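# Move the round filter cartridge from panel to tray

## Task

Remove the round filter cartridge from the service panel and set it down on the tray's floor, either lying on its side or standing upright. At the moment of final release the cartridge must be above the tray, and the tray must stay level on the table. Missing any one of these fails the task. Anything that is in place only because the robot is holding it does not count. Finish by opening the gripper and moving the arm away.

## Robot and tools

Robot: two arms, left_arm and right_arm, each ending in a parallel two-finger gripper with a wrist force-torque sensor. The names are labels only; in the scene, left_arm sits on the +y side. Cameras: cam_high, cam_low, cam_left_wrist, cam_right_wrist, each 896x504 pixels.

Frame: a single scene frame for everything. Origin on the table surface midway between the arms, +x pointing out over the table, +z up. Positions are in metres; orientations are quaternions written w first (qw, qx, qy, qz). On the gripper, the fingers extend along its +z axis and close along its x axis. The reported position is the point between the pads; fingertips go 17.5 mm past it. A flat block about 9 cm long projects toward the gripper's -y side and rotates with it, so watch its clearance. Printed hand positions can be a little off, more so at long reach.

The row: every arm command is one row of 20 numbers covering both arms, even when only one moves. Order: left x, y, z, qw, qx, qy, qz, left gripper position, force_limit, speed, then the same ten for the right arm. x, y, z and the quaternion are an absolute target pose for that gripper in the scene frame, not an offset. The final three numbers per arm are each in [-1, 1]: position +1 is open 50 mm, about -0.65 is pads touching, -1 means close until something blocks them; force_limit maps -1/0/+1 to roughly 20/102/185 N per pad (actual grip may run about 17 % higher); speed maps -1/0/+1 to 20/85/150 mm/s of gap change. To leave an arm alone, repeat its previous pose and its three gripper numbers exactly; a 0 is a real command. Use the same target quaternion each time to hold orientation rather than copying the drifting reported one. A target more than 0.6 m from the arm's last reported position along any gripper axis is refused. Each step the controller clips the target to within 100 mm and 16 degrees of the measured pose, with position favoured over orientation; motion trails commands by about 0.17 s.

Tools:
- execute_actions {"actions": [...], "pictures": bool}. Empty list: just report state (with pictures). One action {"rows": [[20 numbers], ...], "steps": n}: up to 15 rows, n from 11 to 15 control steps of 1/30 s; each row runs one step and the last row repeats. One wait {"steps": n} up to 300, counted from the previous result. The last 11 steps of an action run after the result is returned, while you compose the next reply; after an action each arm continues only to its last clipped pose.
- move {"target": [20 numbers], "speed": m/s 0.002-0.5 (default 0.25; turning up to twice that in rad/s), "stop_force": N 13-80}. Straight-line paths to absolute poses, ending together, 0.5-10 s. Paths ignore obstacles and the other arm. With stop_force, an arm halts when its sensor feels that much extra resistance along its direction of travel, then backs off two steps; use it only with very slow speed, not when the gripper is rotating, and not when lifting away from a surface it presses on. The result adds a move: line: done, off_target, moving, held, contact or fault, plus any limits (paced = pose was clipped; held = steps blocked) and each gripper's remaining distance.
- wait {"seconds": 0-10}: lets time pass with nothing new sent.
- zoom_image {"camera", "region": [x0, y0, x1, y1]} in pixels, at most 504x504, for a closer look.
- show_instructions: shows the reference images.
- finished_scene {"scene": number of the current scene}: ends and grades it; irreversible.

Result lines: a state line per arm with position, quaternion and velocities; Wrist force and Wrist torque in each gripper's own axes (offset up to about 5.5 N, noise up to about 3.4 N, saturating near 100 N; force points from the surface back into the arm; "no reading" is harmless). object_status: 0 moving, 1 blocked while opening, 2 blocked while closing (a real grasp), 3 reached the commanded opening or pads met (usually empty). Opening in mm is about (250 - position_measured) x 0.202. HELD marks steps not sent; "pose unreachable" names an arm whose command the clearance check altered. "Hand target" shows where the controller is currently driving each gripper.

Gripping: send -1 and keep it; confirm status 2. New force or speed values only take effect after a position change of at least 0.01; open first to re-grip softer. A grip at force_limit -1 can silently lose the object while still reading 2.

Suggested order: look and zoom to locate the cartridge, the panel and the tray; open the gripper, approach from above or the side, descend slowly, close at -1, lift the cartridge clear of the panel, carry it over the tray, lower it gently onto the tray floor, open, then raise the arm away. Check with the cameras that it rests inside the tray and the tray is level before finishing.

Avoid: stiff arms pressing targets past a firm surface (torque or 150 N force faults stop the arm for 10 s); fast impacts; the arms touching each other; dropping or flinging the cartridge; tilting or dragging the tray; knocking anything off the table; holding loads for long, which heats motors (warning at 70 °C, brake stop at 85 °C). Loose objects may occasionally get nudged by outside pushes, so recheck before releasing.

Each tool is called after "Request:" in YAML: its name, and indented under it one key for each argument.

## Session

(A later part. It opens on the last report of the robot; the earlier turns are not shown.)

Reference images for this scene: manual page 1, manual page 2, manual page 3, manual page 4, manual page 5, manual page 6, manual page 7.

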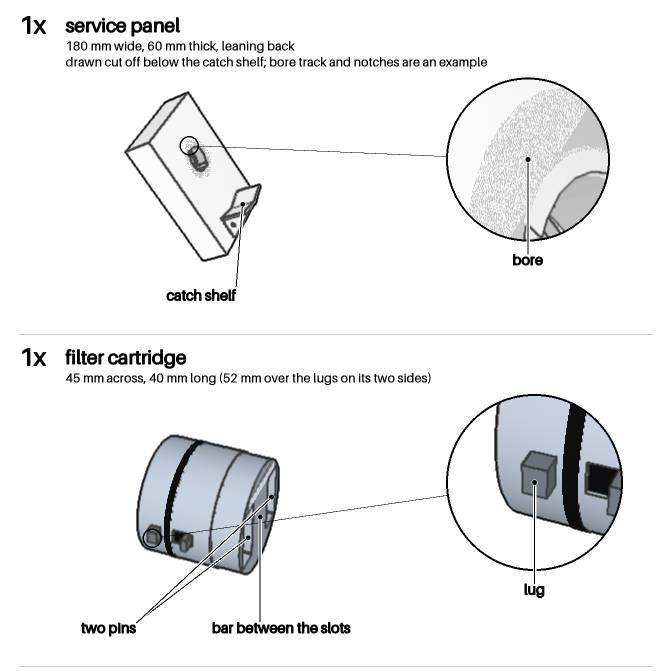

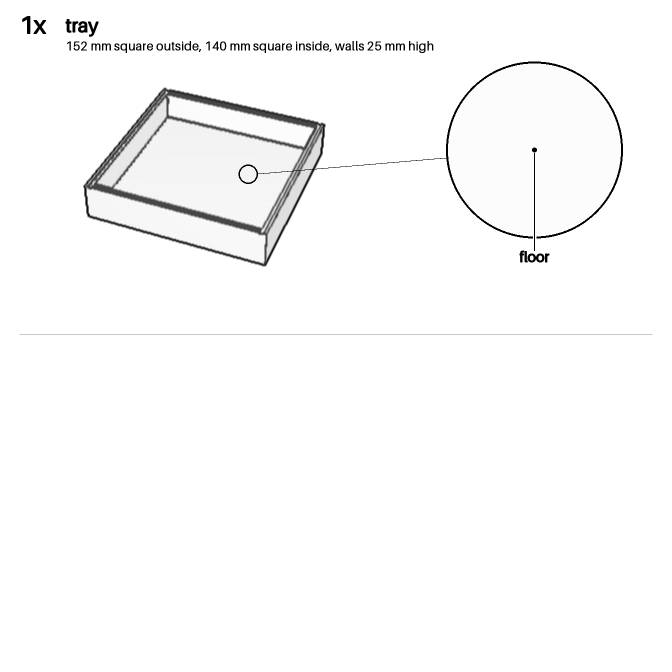

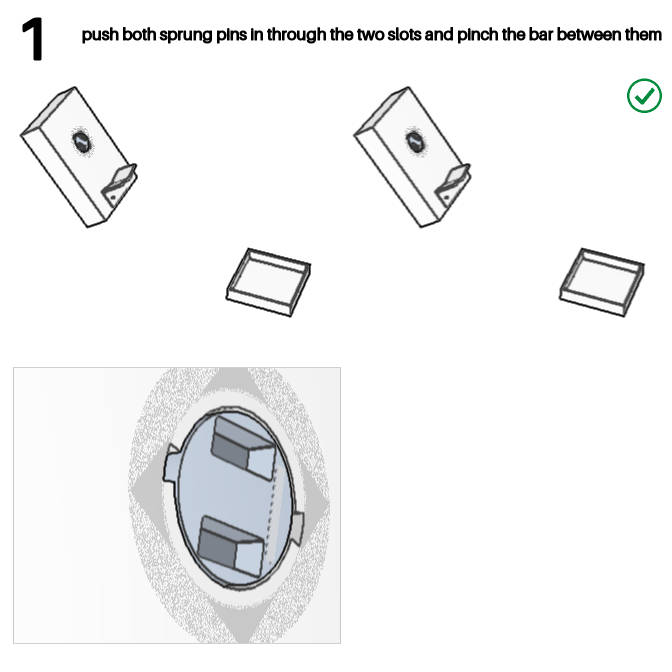

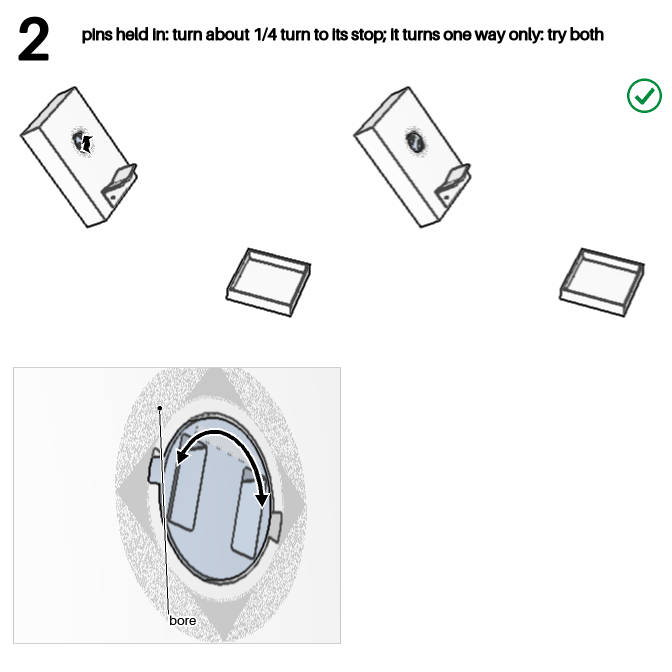

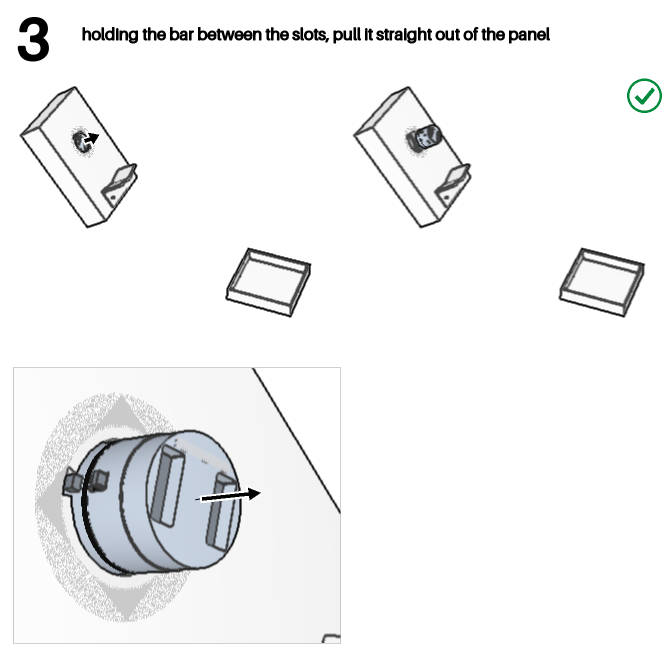

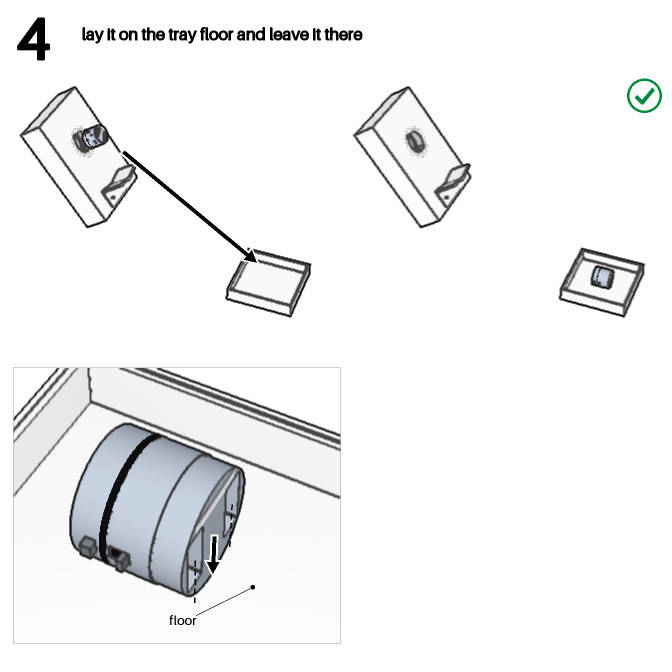

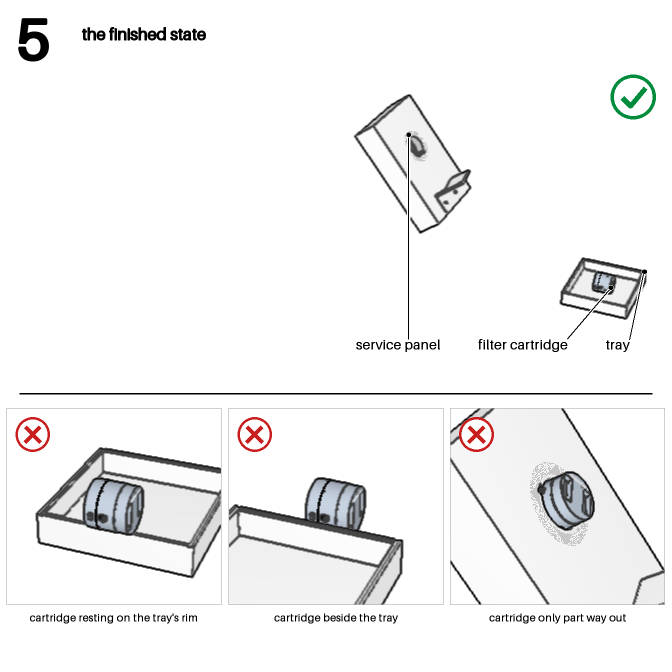

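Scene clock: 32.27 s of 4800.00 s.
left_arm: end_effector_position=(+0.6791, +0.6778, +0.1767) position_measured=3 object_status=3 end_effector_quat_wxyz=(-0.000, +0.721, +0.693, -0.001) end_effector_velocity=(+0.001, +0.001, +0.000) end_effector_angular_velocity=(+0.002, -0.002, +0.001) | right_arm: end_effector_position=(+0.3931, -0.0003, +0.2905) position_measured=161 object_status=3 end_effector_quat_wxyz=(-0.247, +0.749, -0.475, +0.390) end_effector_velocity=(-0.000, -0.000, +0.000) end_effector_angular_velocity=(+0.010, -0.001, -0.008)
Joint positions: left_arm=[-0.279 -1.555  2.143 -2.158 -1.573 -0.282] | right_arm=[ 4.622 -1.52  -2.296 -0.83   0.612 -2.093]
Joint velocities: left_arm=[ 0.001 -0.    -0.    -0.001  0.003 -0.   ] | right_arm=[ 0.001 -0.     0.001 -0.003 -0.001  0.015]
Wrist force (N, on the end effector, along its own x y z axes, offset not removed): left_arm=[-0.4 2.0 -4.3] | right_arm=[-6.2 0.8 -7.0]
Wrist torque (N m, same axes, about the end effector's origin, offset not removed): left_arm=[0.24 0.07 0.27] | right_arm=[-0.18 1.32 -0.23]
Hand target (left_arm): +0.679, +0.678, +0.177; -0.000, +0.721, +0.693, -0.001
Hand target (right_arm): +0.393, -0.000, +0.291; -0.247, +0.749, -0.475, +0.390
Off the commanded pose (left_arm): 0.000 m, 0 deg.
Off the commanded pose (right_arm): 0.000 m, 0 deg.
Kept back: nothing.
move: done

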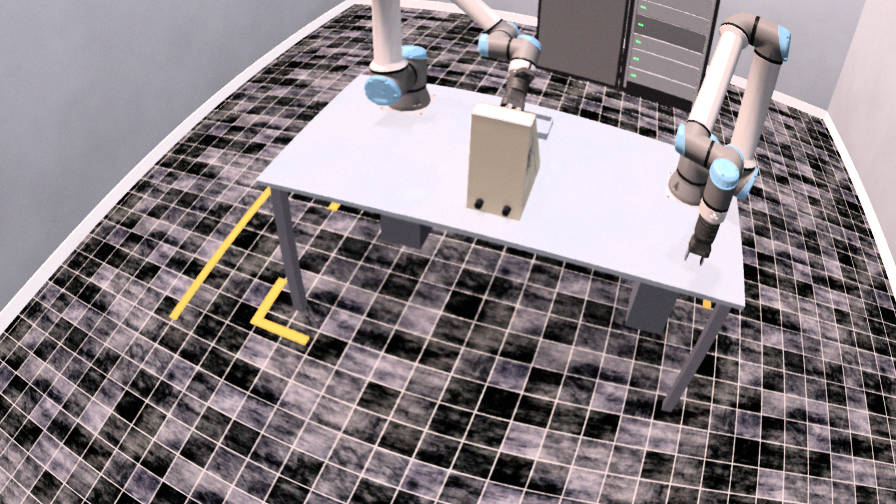

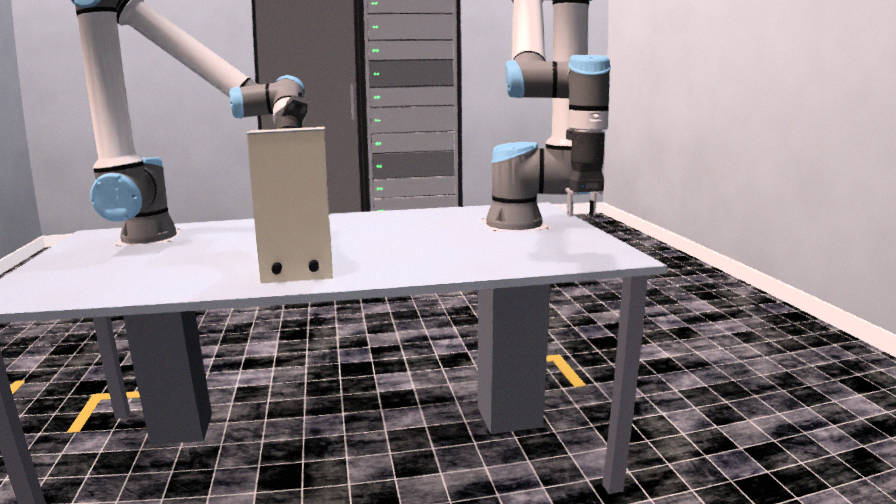

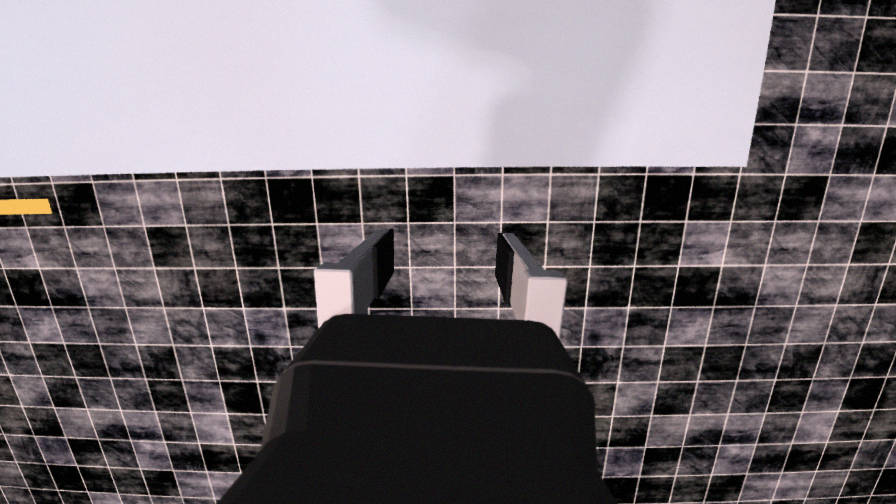

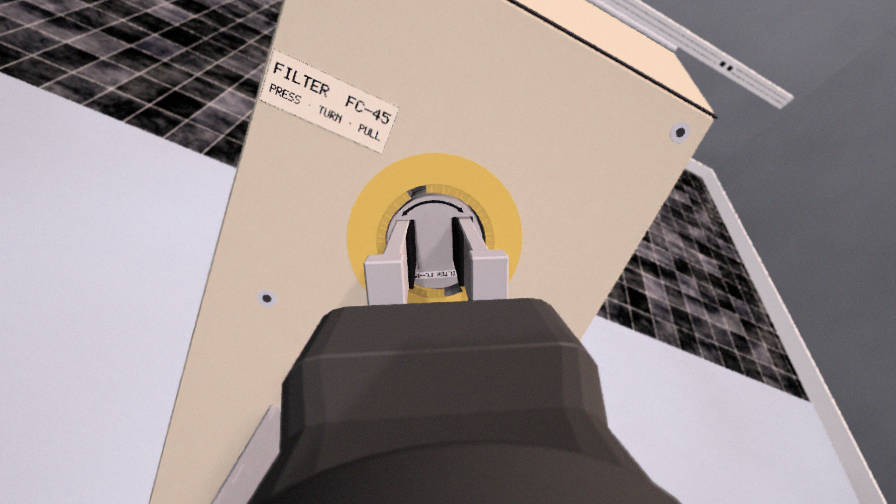

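Request:
move:
  target: [0.6791, 0.6778, 0.1767, 0.0, 0.721, 0.693, -0.001, 1, 0, 0, 0.39313, -0.00032, 0.29050, 0.25586, -0.73837, 0.49150, -0.38437, -0.06, 0, 0]
  speed: 0.05

Scene clock: 33.53 s of 4800.00 s.
left_arm: end_effector_position=(+0.6791, +0.6778, +0.1767) position_measured=3 object_status=3 end_effector_quat_wxyz=(-0.000, +0.721, +0.693, -0.001) end_effector_velocity=(-0.000, +0.000, -0.001) end_effector_angular_velocity=(-0.000, +0.001, +0.001) | right_arm: end_effector_position=(+0.3931, -0.0003, +0.2905) position_measured=161 object_status=3 end_effector_quat_wxyz=(-0.256, +0.739, -0.491, +0.385) end_effector_velocity=(-0.000, +0.000, +0.000) end_effector_angular_velocity=(+0.013, +0.000, -0.008)
Joint positions: left_arm=[-0.279 -1.555  2.143 -2.158 -1.573 -0.282] | right_arm=[ 4.623 -1.522 -2.295 -0.83   0.612 -2.049]
Joint velocities: left_arm=[ 0.     0.001  0.    -0.    -0.001 -0.   ] | right_arm=[ 0.001 -0.001  0.001  0.     0.     0.016]
Wrist force (N, on the end effector, along its own x y z axes, offset not removed): left_arm=[-0.6 -1.3 -4.8] | right_arm=[-3.7 0.8 -5.8]
Wrist torque (N m, same axes, about the end effector's origin, offset not removed): left_arm=[-0.38 0.14 0.25] | right_arm=[-0.18 0.92 -0.43]
Hand target (left_arm): +0.679, +0.678, +0.177; -0.000, +0.721, +0.693, -0.001
Hand target (right_arm): +0.393, -0.000, +0.291; -0.256, +0.738, -0.492, +0.384
Off the commanded pose (left_arm): 0.000 m, 0 deg.
Off the commanded pose (right_arm): 0.000 m, 0 deg.
Kept back: nothing.
move: done

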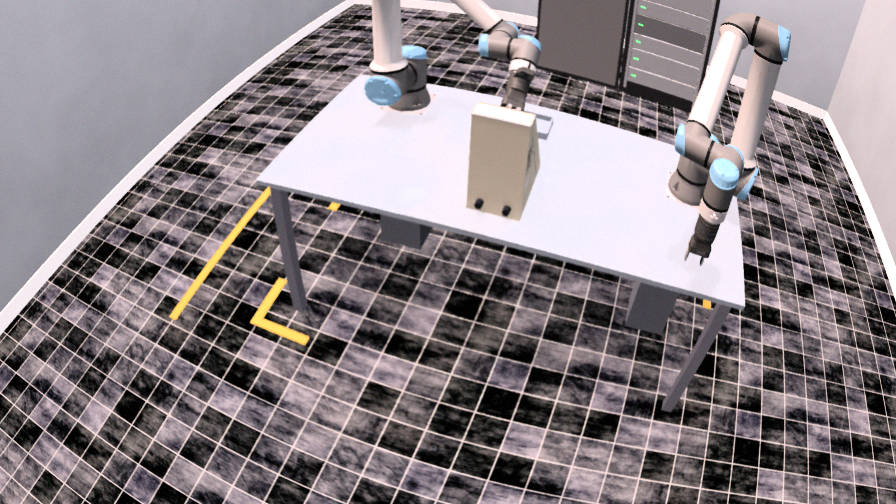

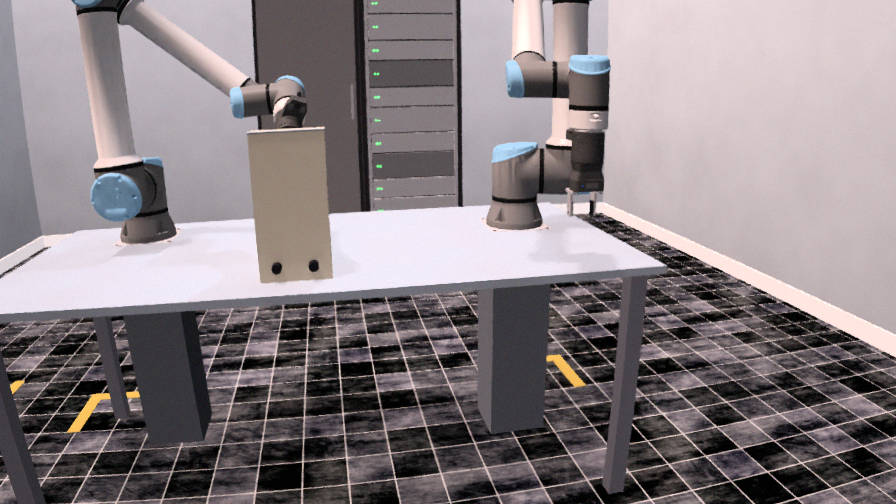

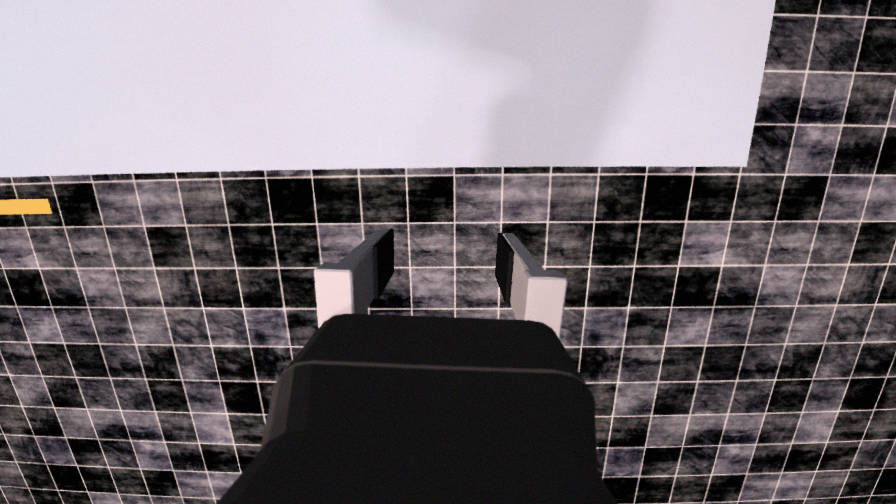

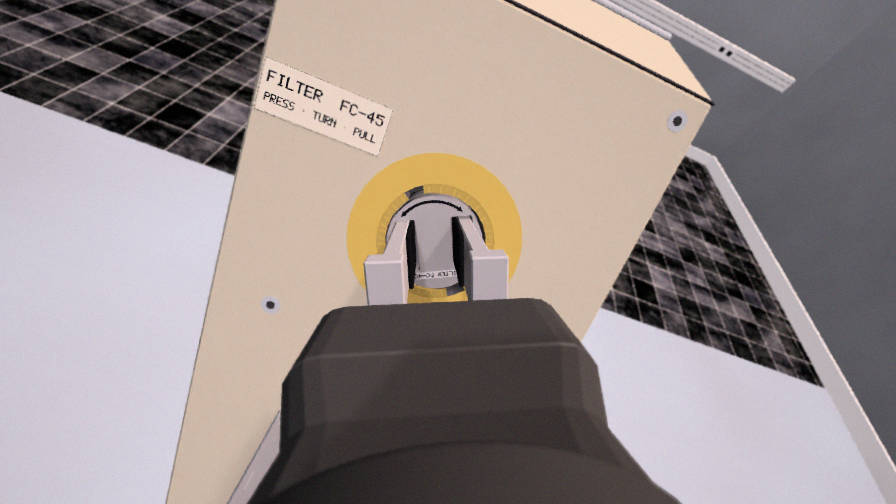

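Request:
zoom_image:
  camera: "cam_right_wrist"
  region: [374, 180, 500, 306]

Region (374, 180, 500, 306) of cam_right_wrist's 896x504 image, scaled by 4.000, with more detail than that image has.

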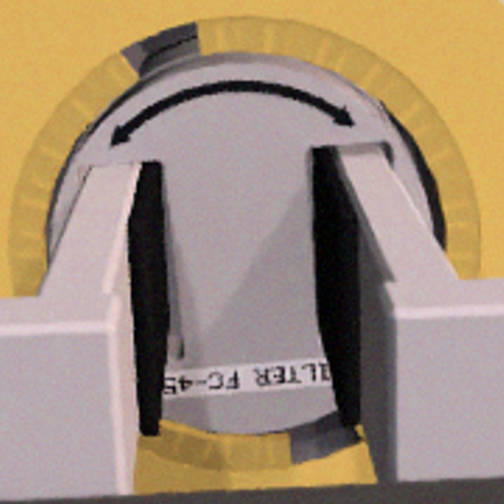

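Request:
move:
  target: [0.6791, 0.6778, 0.1767, 0.0, 0.721, 0.693, -0.001, 1, 0, 0, 0.39313, -0.00032, 0.29050, 0.26253, -0.72968, 0.50431, -0.37985, -0.06, 0, 0]
  speed: 0.05

Scene clock: 35.20 s of 4800.00 s.
left_arm: end_effector_position=(+0.6791, +0.6778, +0.1767) position_measured=3 object_status=3 end_effector_quat_wxyz=(-0.000, +0.721, +0.693, -0.001) end_effector_velocity=(-0.002, -0.000, -0.001) end_effector_angular_velocity=(+0.000, +0.003, +0.001) | right_arm: end_effector_position=(+0.3931, -0.0003, +0.2905) position_measured=161 object_status=3 end_effector_quat_wxyz=(-0.262, +0.730, -0.504, +0.380) end_effector_velocity=(+0.000, -0.000, +0.000) end_effector_angular_velocity=(+0.013, -0.000, -0.009)
Joint positions: left_arm=[-0.279 -1.555  2.143 -2.158 -1.573 -0.282] | right_arm=[ 4.623 -1.523 -2.294 -0.83   0.612 -2.013]
Joint velocities: left_arm=[-0.001 -0.     0.002  0.001 -0.001 -0.002] | right_arm=[-0.    -0.     0.    -0.    -0.     0.016]
Wrist force (N, on the end effector, along its own x y z axes, offset not removed): left_arm=[0.3 -3.5 -4.2] | right_arm=[-2.9 -0.1 -4.1]
Wrist torque (N m, same axes, about the end effector's origin, offset not removed): left_arm=[-0.71 -0.06 0.30] | right_arm=[-0.21 0.81 -0.38]
Hand target (left_arm): +0.679, +0.678, +0.177; -0.000, +0.721, +0.693, -0.001
Hand target (right_arm): +0.393, -0.000, +0.291; -0.263, +0.730, -0.504, +0.380
Off the commanded pose (left_arm): 0.000 m, 0 deg.
Off the commanded pose (right_arm): 0.000 m, 0 deg.
Kept back: nothing.
move: done

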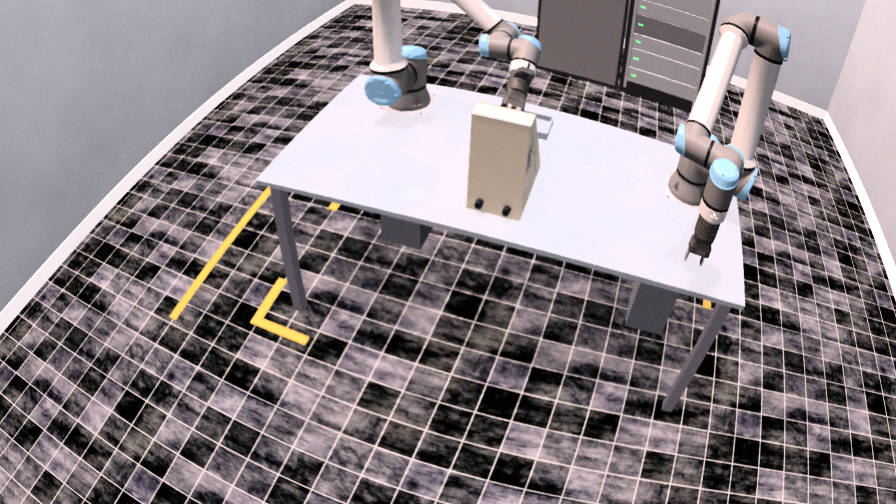

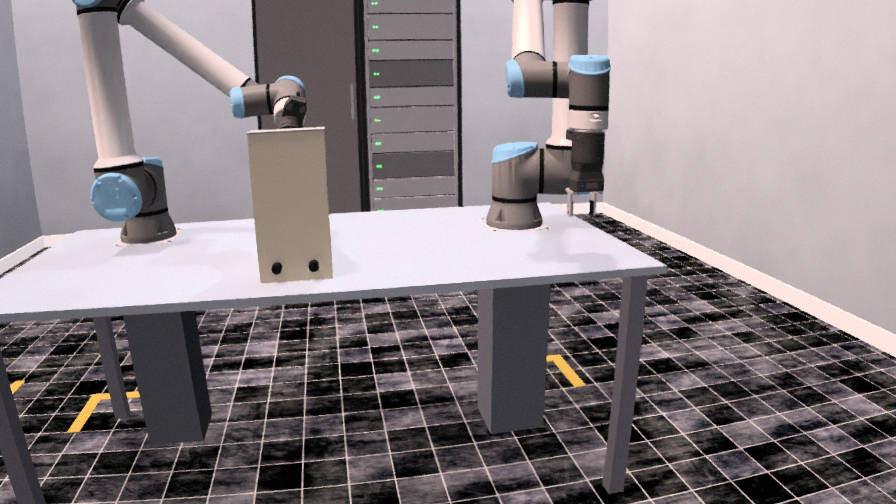

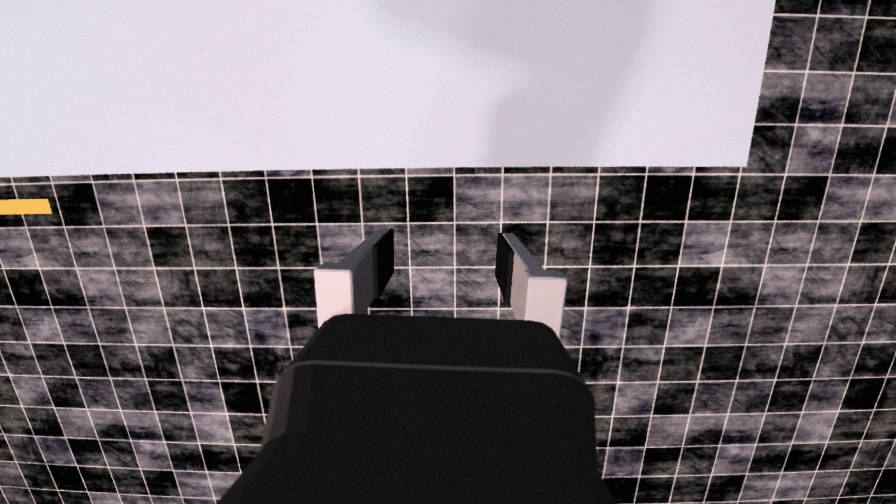

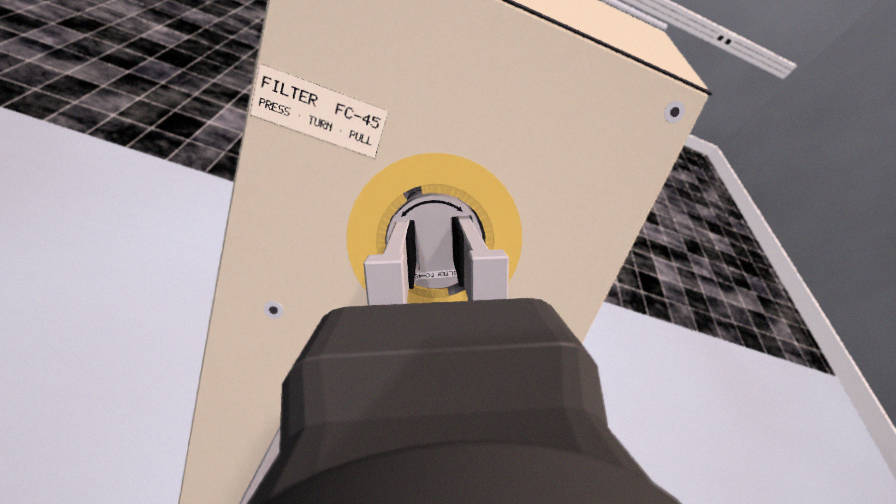

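Request:
move:
  target: [0.6791, 0.6778, 0.1767, 0.0, 0.721, 0.693, -0.001, 1, 0, 0, 0.39313, -0.00032, 0.29050, 0.36632, -0.53997, 0.70370, -0.28109, -0.06, 0, 0]
  speed: 0.15

Scene clock: 38.27 s of 4800.00 s.
left_arm: end_effector_position=(+0.6791, +0.6778, +0.1767) position_measured=3 object_status=3 end_effector_quat_wxyz=(-0.000, +0.721, +0.693, -0.001) end_effector_velocity=(-0.000, +0.000, -0.000) end_effector_angular_velocity=(+0.000, +0.001, -0.000) | right_arm: end_effector_position=(+0.3931, -0.0003, +0.2905) position_measured=161 object_status=3 end_effector_quat_wxyz=(+0.366, -0.541, +0.703, -0.281) end_effector_velocity=(+0.000, -0.000, +0.001) end_effector_angular_velocity=(+0.010, -0.000, -0.009)
Joint positions: left_arm=[-0.279 -1.555  2.143 -2.158 -1.573 -0.282] | right_arm=[ 4.625 -1.549 -2.27  -0.831  0.612 -1.387]
Joint velocities: left_arm=[ 0.    -0.     0.     0.001  0.     0.001] | right_arm=[-0.     0.     0.002 -0.004 -0.     0.016]
Wrist force (N, on the end effector, along its own x y z axes, offset not removed): left_arm=[-2.0 -1.7 -4.5] | right_arm=[-0.6 -2.0 -1.5]
Wrist torque (N m, same axes, about the end effector's origin, offset not removed): left_arm=[-0.43 0.38 0.17] | right_arm=[1.04 -0.13 -0.36]
Hand target (left_arm): +0.679, +0.678, +0.177; -0.000, +0.721, +0.693, -0.001
Hand target (right_arm): +0.393, -0.000, +0.291; +0.366, -0.540, +0.704, -0.281
Off the commanded pose (left_arm): 0.000 m, 0 deg.
Off the commanded pose (right_arm): 0.000 m, 0 deg.
Kept back: nothing.
move: done

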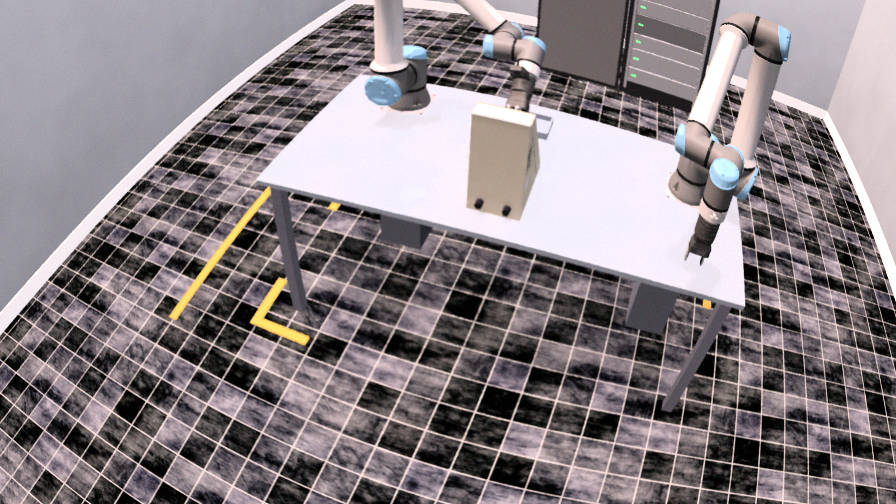

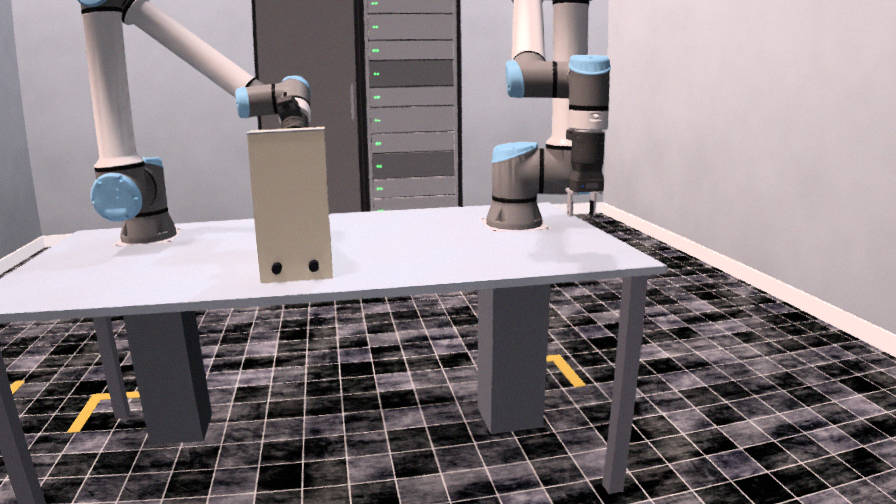

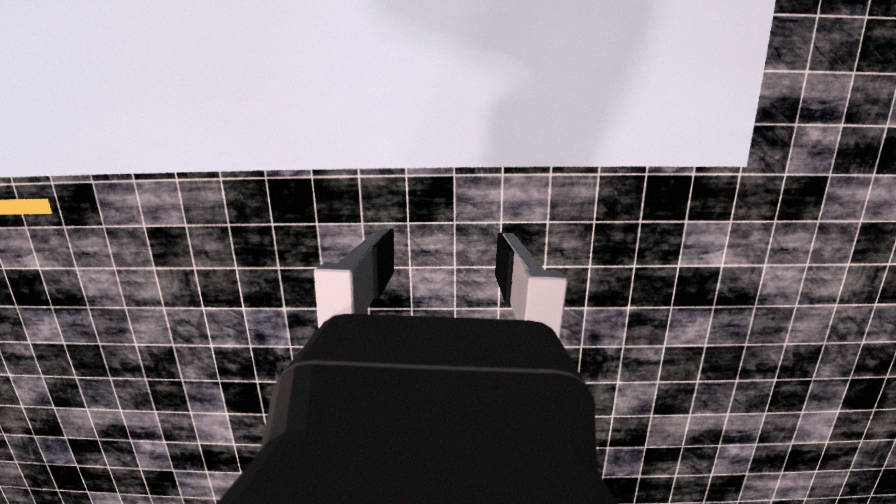

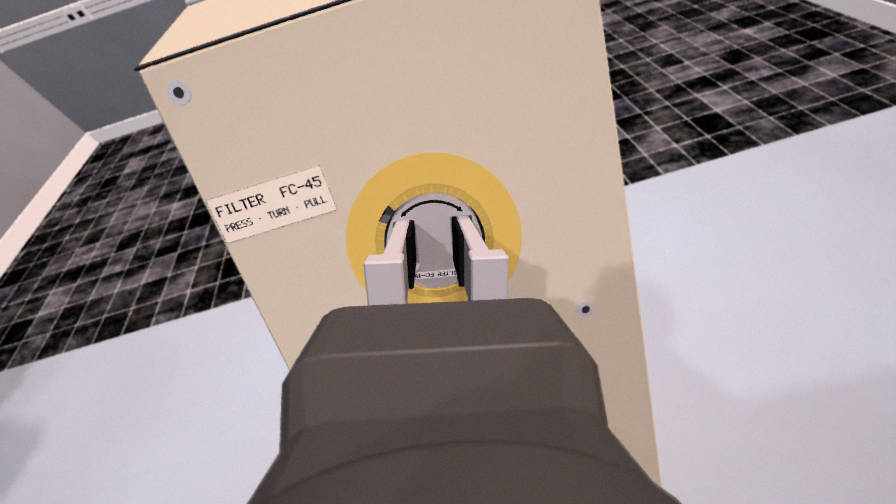

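Request:
zoom_image:
  camera: "cam_right_wrist"
  region: [338, 144, 530, 310]

Region (338, 144, 530, 310) of cam_right_wrist's 896x504 image, scaled by 2.625, with more detail than that image has; it fills the top 436 rows of this view, and the rest is white.

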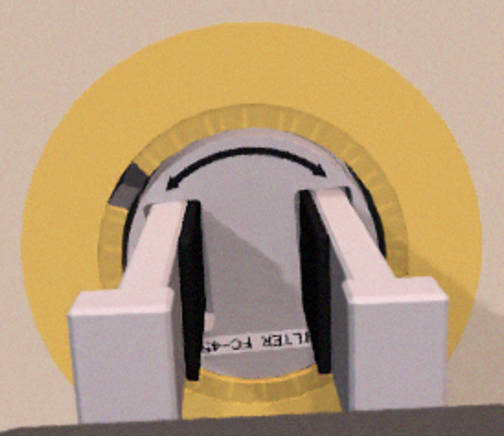

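Request:
move:
  target: [0.6791, 0.6778, 0.1767, 0.0, 0.721, 0.693, -0.001, 1, 0, 0, 0.39313, -0.00032, 0.29050, 0.42812, -0.33228, 0.82241, -0.17297, -0.06, 0, 0]
  speed: 0.15

Scene clock: 41.30 s of 4800.00 s.
left_arm: end_effector_position=(+0.6791, +0.6778, +0.1767) position_measured=3 object_status=3 end_effector_quat_wxyz=(-0.000, +0.721, +0.693, -0.001) end_effector_velocity=(+0.001, +0.000, +0.001) end_effector_angular_velocity=(-0.000, -0.002, -0.000) | right_arm: end_effector_position=(+0.3931, -0.0003, +0.2905) position_measured=161 object_status=3 end_effector_quat_wxyz=(+0.428, -0.333, +0.822, -0.173) end_effector_velocity=(-0.000, +0.000, -0.000) end_effector_angular_velocity=(+0.009, -0.001, -0.009)
Joint positions: left_arm=[-0.279 -1.555  2.143 -2.158 -1.573 -0.282] | right_arm=[ 4.619 -1.564 -2.245 -0.832  0.613 -0.856]
Joint velocities: left_arm=[ 0.001 -0.    -0.001 -0.     0.     0.001] | right_arm=[ 0.    -0.002  0.002 -0.004 -0.001  0.016]
Wrist force (N, on the end effector, along its own x y z axes, offset not removed): left_arm=[-2.1 1.3 -4.1] | right_arm=[-7.7 -5.9 -14.1]
Wrist torque (N m, same axes, about the end effector's origin, offset not removed): left_arm=[0.08 0.53 0.24] | right_arm=[0.88 0.24 -0.39]
Hand target (left_arm): +0.679, +0.678, +0.177; -0.000, +0.721, +0.693, -0.001
Hand target (right_arm): +0.393, -0.000, +0.291; +0.428, -0.332, +0.822, -0.173
Off the commanded pose (left_arm): 0.000 m, 0 deg.
Off the commanded pose (right_arm): 0.000 m, 0 deg.
Kept back: nothing.
move: done

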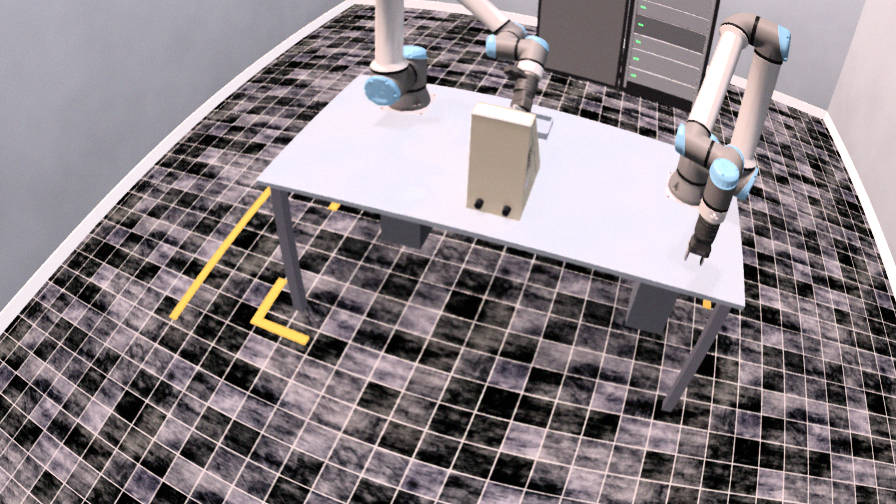

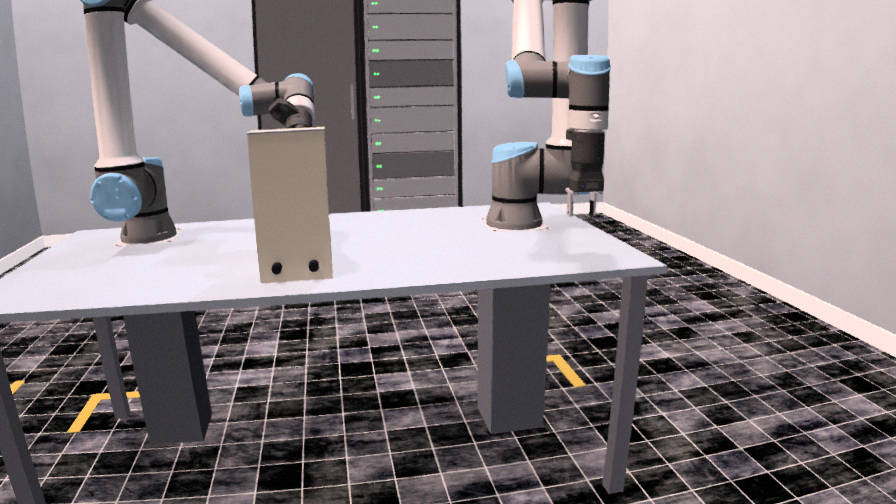

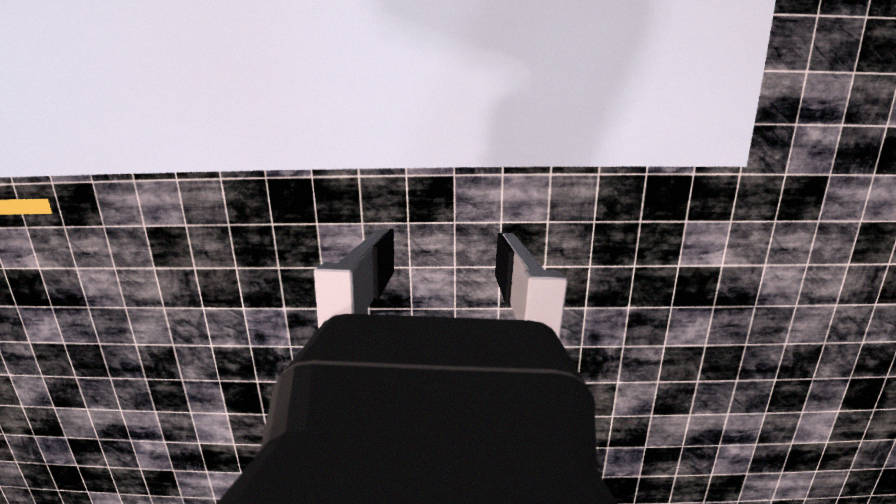

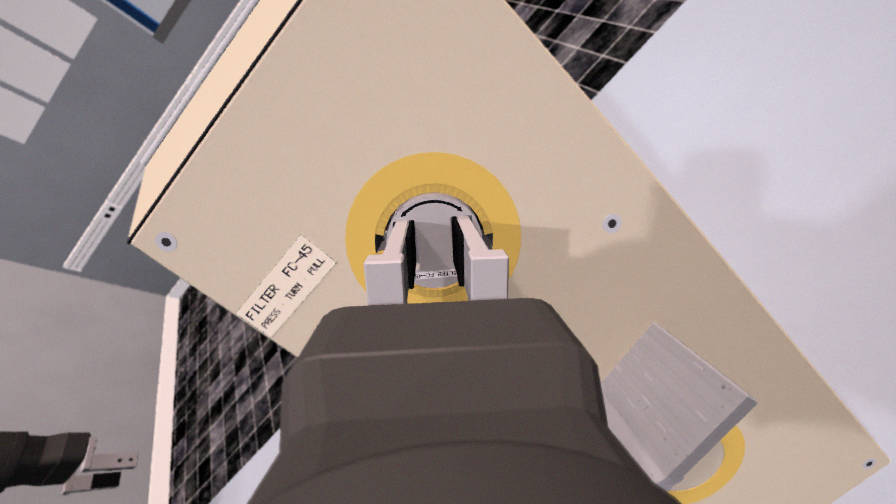

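Request:
zoom_image:
  camera: "cam_right_wrist"
  region: [338, 144, 530, 310]

Request:
zoom_image:
  camera: "cam_right_wrist"
  region: [368, 180, 500, 304]

Region (338, 144, 530, 310) of cam_right_wrist's 896x504 image, scaled by 2.625, with more detail than that image has; it fills the top 436 rows of this view, and the rest is white.

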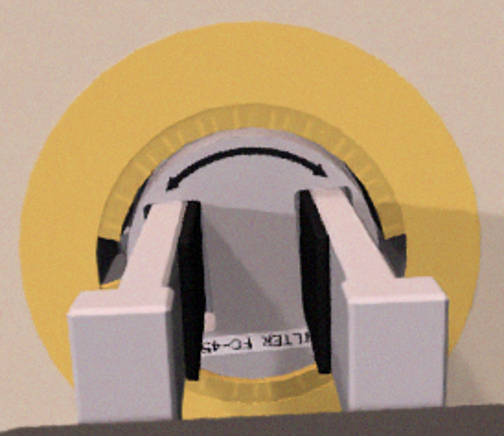

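Region (368, 180, 500, 304) of cam_right_wrist's 896x504 image, scaled by 3.818, with more detail than that image has; it fills the top 473 rows of this view, and the rest is white.

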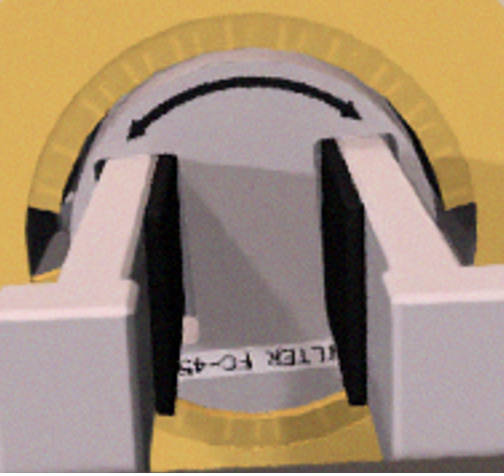

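Request:
move:
  target: [0.6791, 0.6778, 0.1767, 0.0, 0.721, 0.693, -0.001, 1, 0, 0, 0.39313, -0.00032, 0.29050, 0.43035, -0.32148, 0.82669, -0.16735, -1, 0, -1]
  speed: 0.03

Scene clock: 43.83 s of 4800.00 s.
left_arm: end_effector_position=(+0.6791, +0.6778, +0.1767) position_measured=3 object_status=3 end_effector_quat_wxyz=(-0.000, +0.721, +0.693, -0.001) end_effector_velocity=(+0.000, -0.001, +0.001) end_effector_angular_velocity=(-0.002, -0.002, -0.001) | right_arm: end_effector_position=(+0.3931, -0.0003, +0.2905) position_measured=178 object_status=2 end_effector_quat_wxyz=(+0.430, -0.322, +0.826, -0.168) end_effector_velocity=(+0.000, -0.000, +0.000) end_effector_angular_velocity=(+0.010, -0.000, -0.008)
Joint positions: left_arm=[-0.279 -1.555  2.143 -2.158 -1.573 -0.282] | right_arm=[ 4.619 -1.564 -2.244 -0.833  0.613 -0.83 ]
Joint velocities: left_arm=[-0.    -0.001 -0.    -0.001 -0.001  0.001] | right_arm=[-0.001  0.     0.001 -0.001 -0.     0.012]
Wrist force (N, on the end effector, along its own x y z axes, offset not removed): left_arm=[0.7 -0.8 -5.0] | right_arm=[-4.5 -2.2 -15.0]
Wrist torque (N m, same axes, about the end effector's origin, offset not removed): left_arm=[-0.20 -0.08 0.19] | right_arm=[0.58 0.97 -0.40]
Hand target (left_arm): +0.679, +0.678, +0.177; -0.000, +0.721, +0.693, -0.001
Hand target (right_arm): +0.393, -0.000, +0.291; +0.430, -0.321, +0.827, -0.167
Off the commanded pose (left_arm): 0.000 m, 0 deg.
Off the commanded pose (right_arm): 0.000 m, 0 deg.
Kept back: nothing.
move: done

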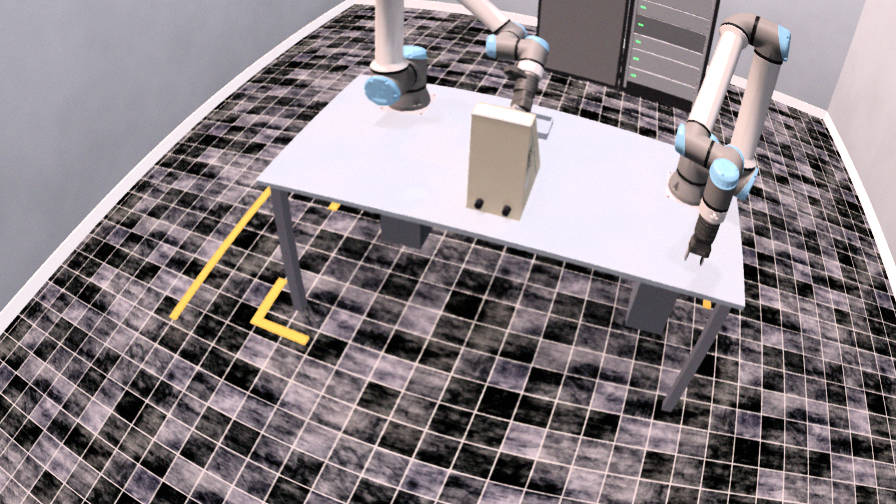

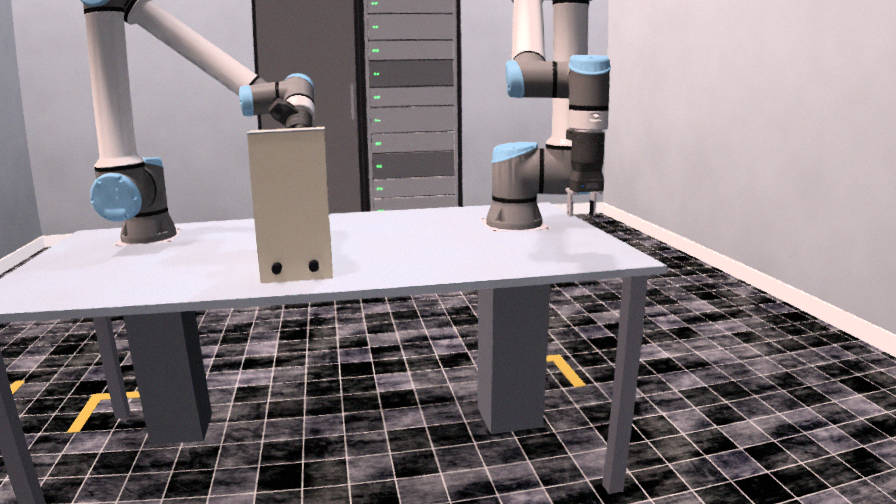

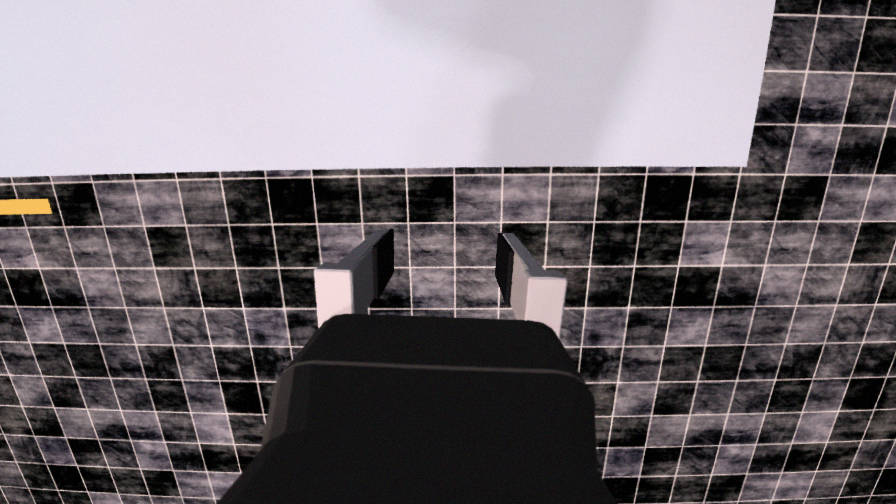

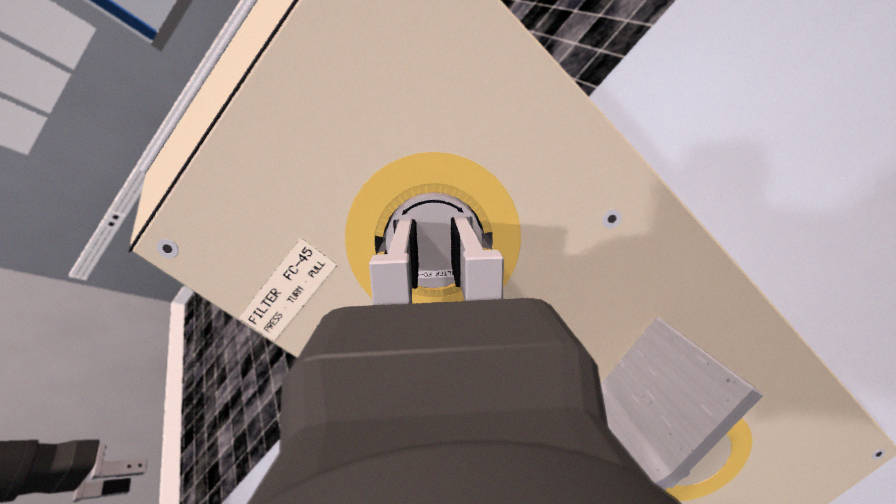

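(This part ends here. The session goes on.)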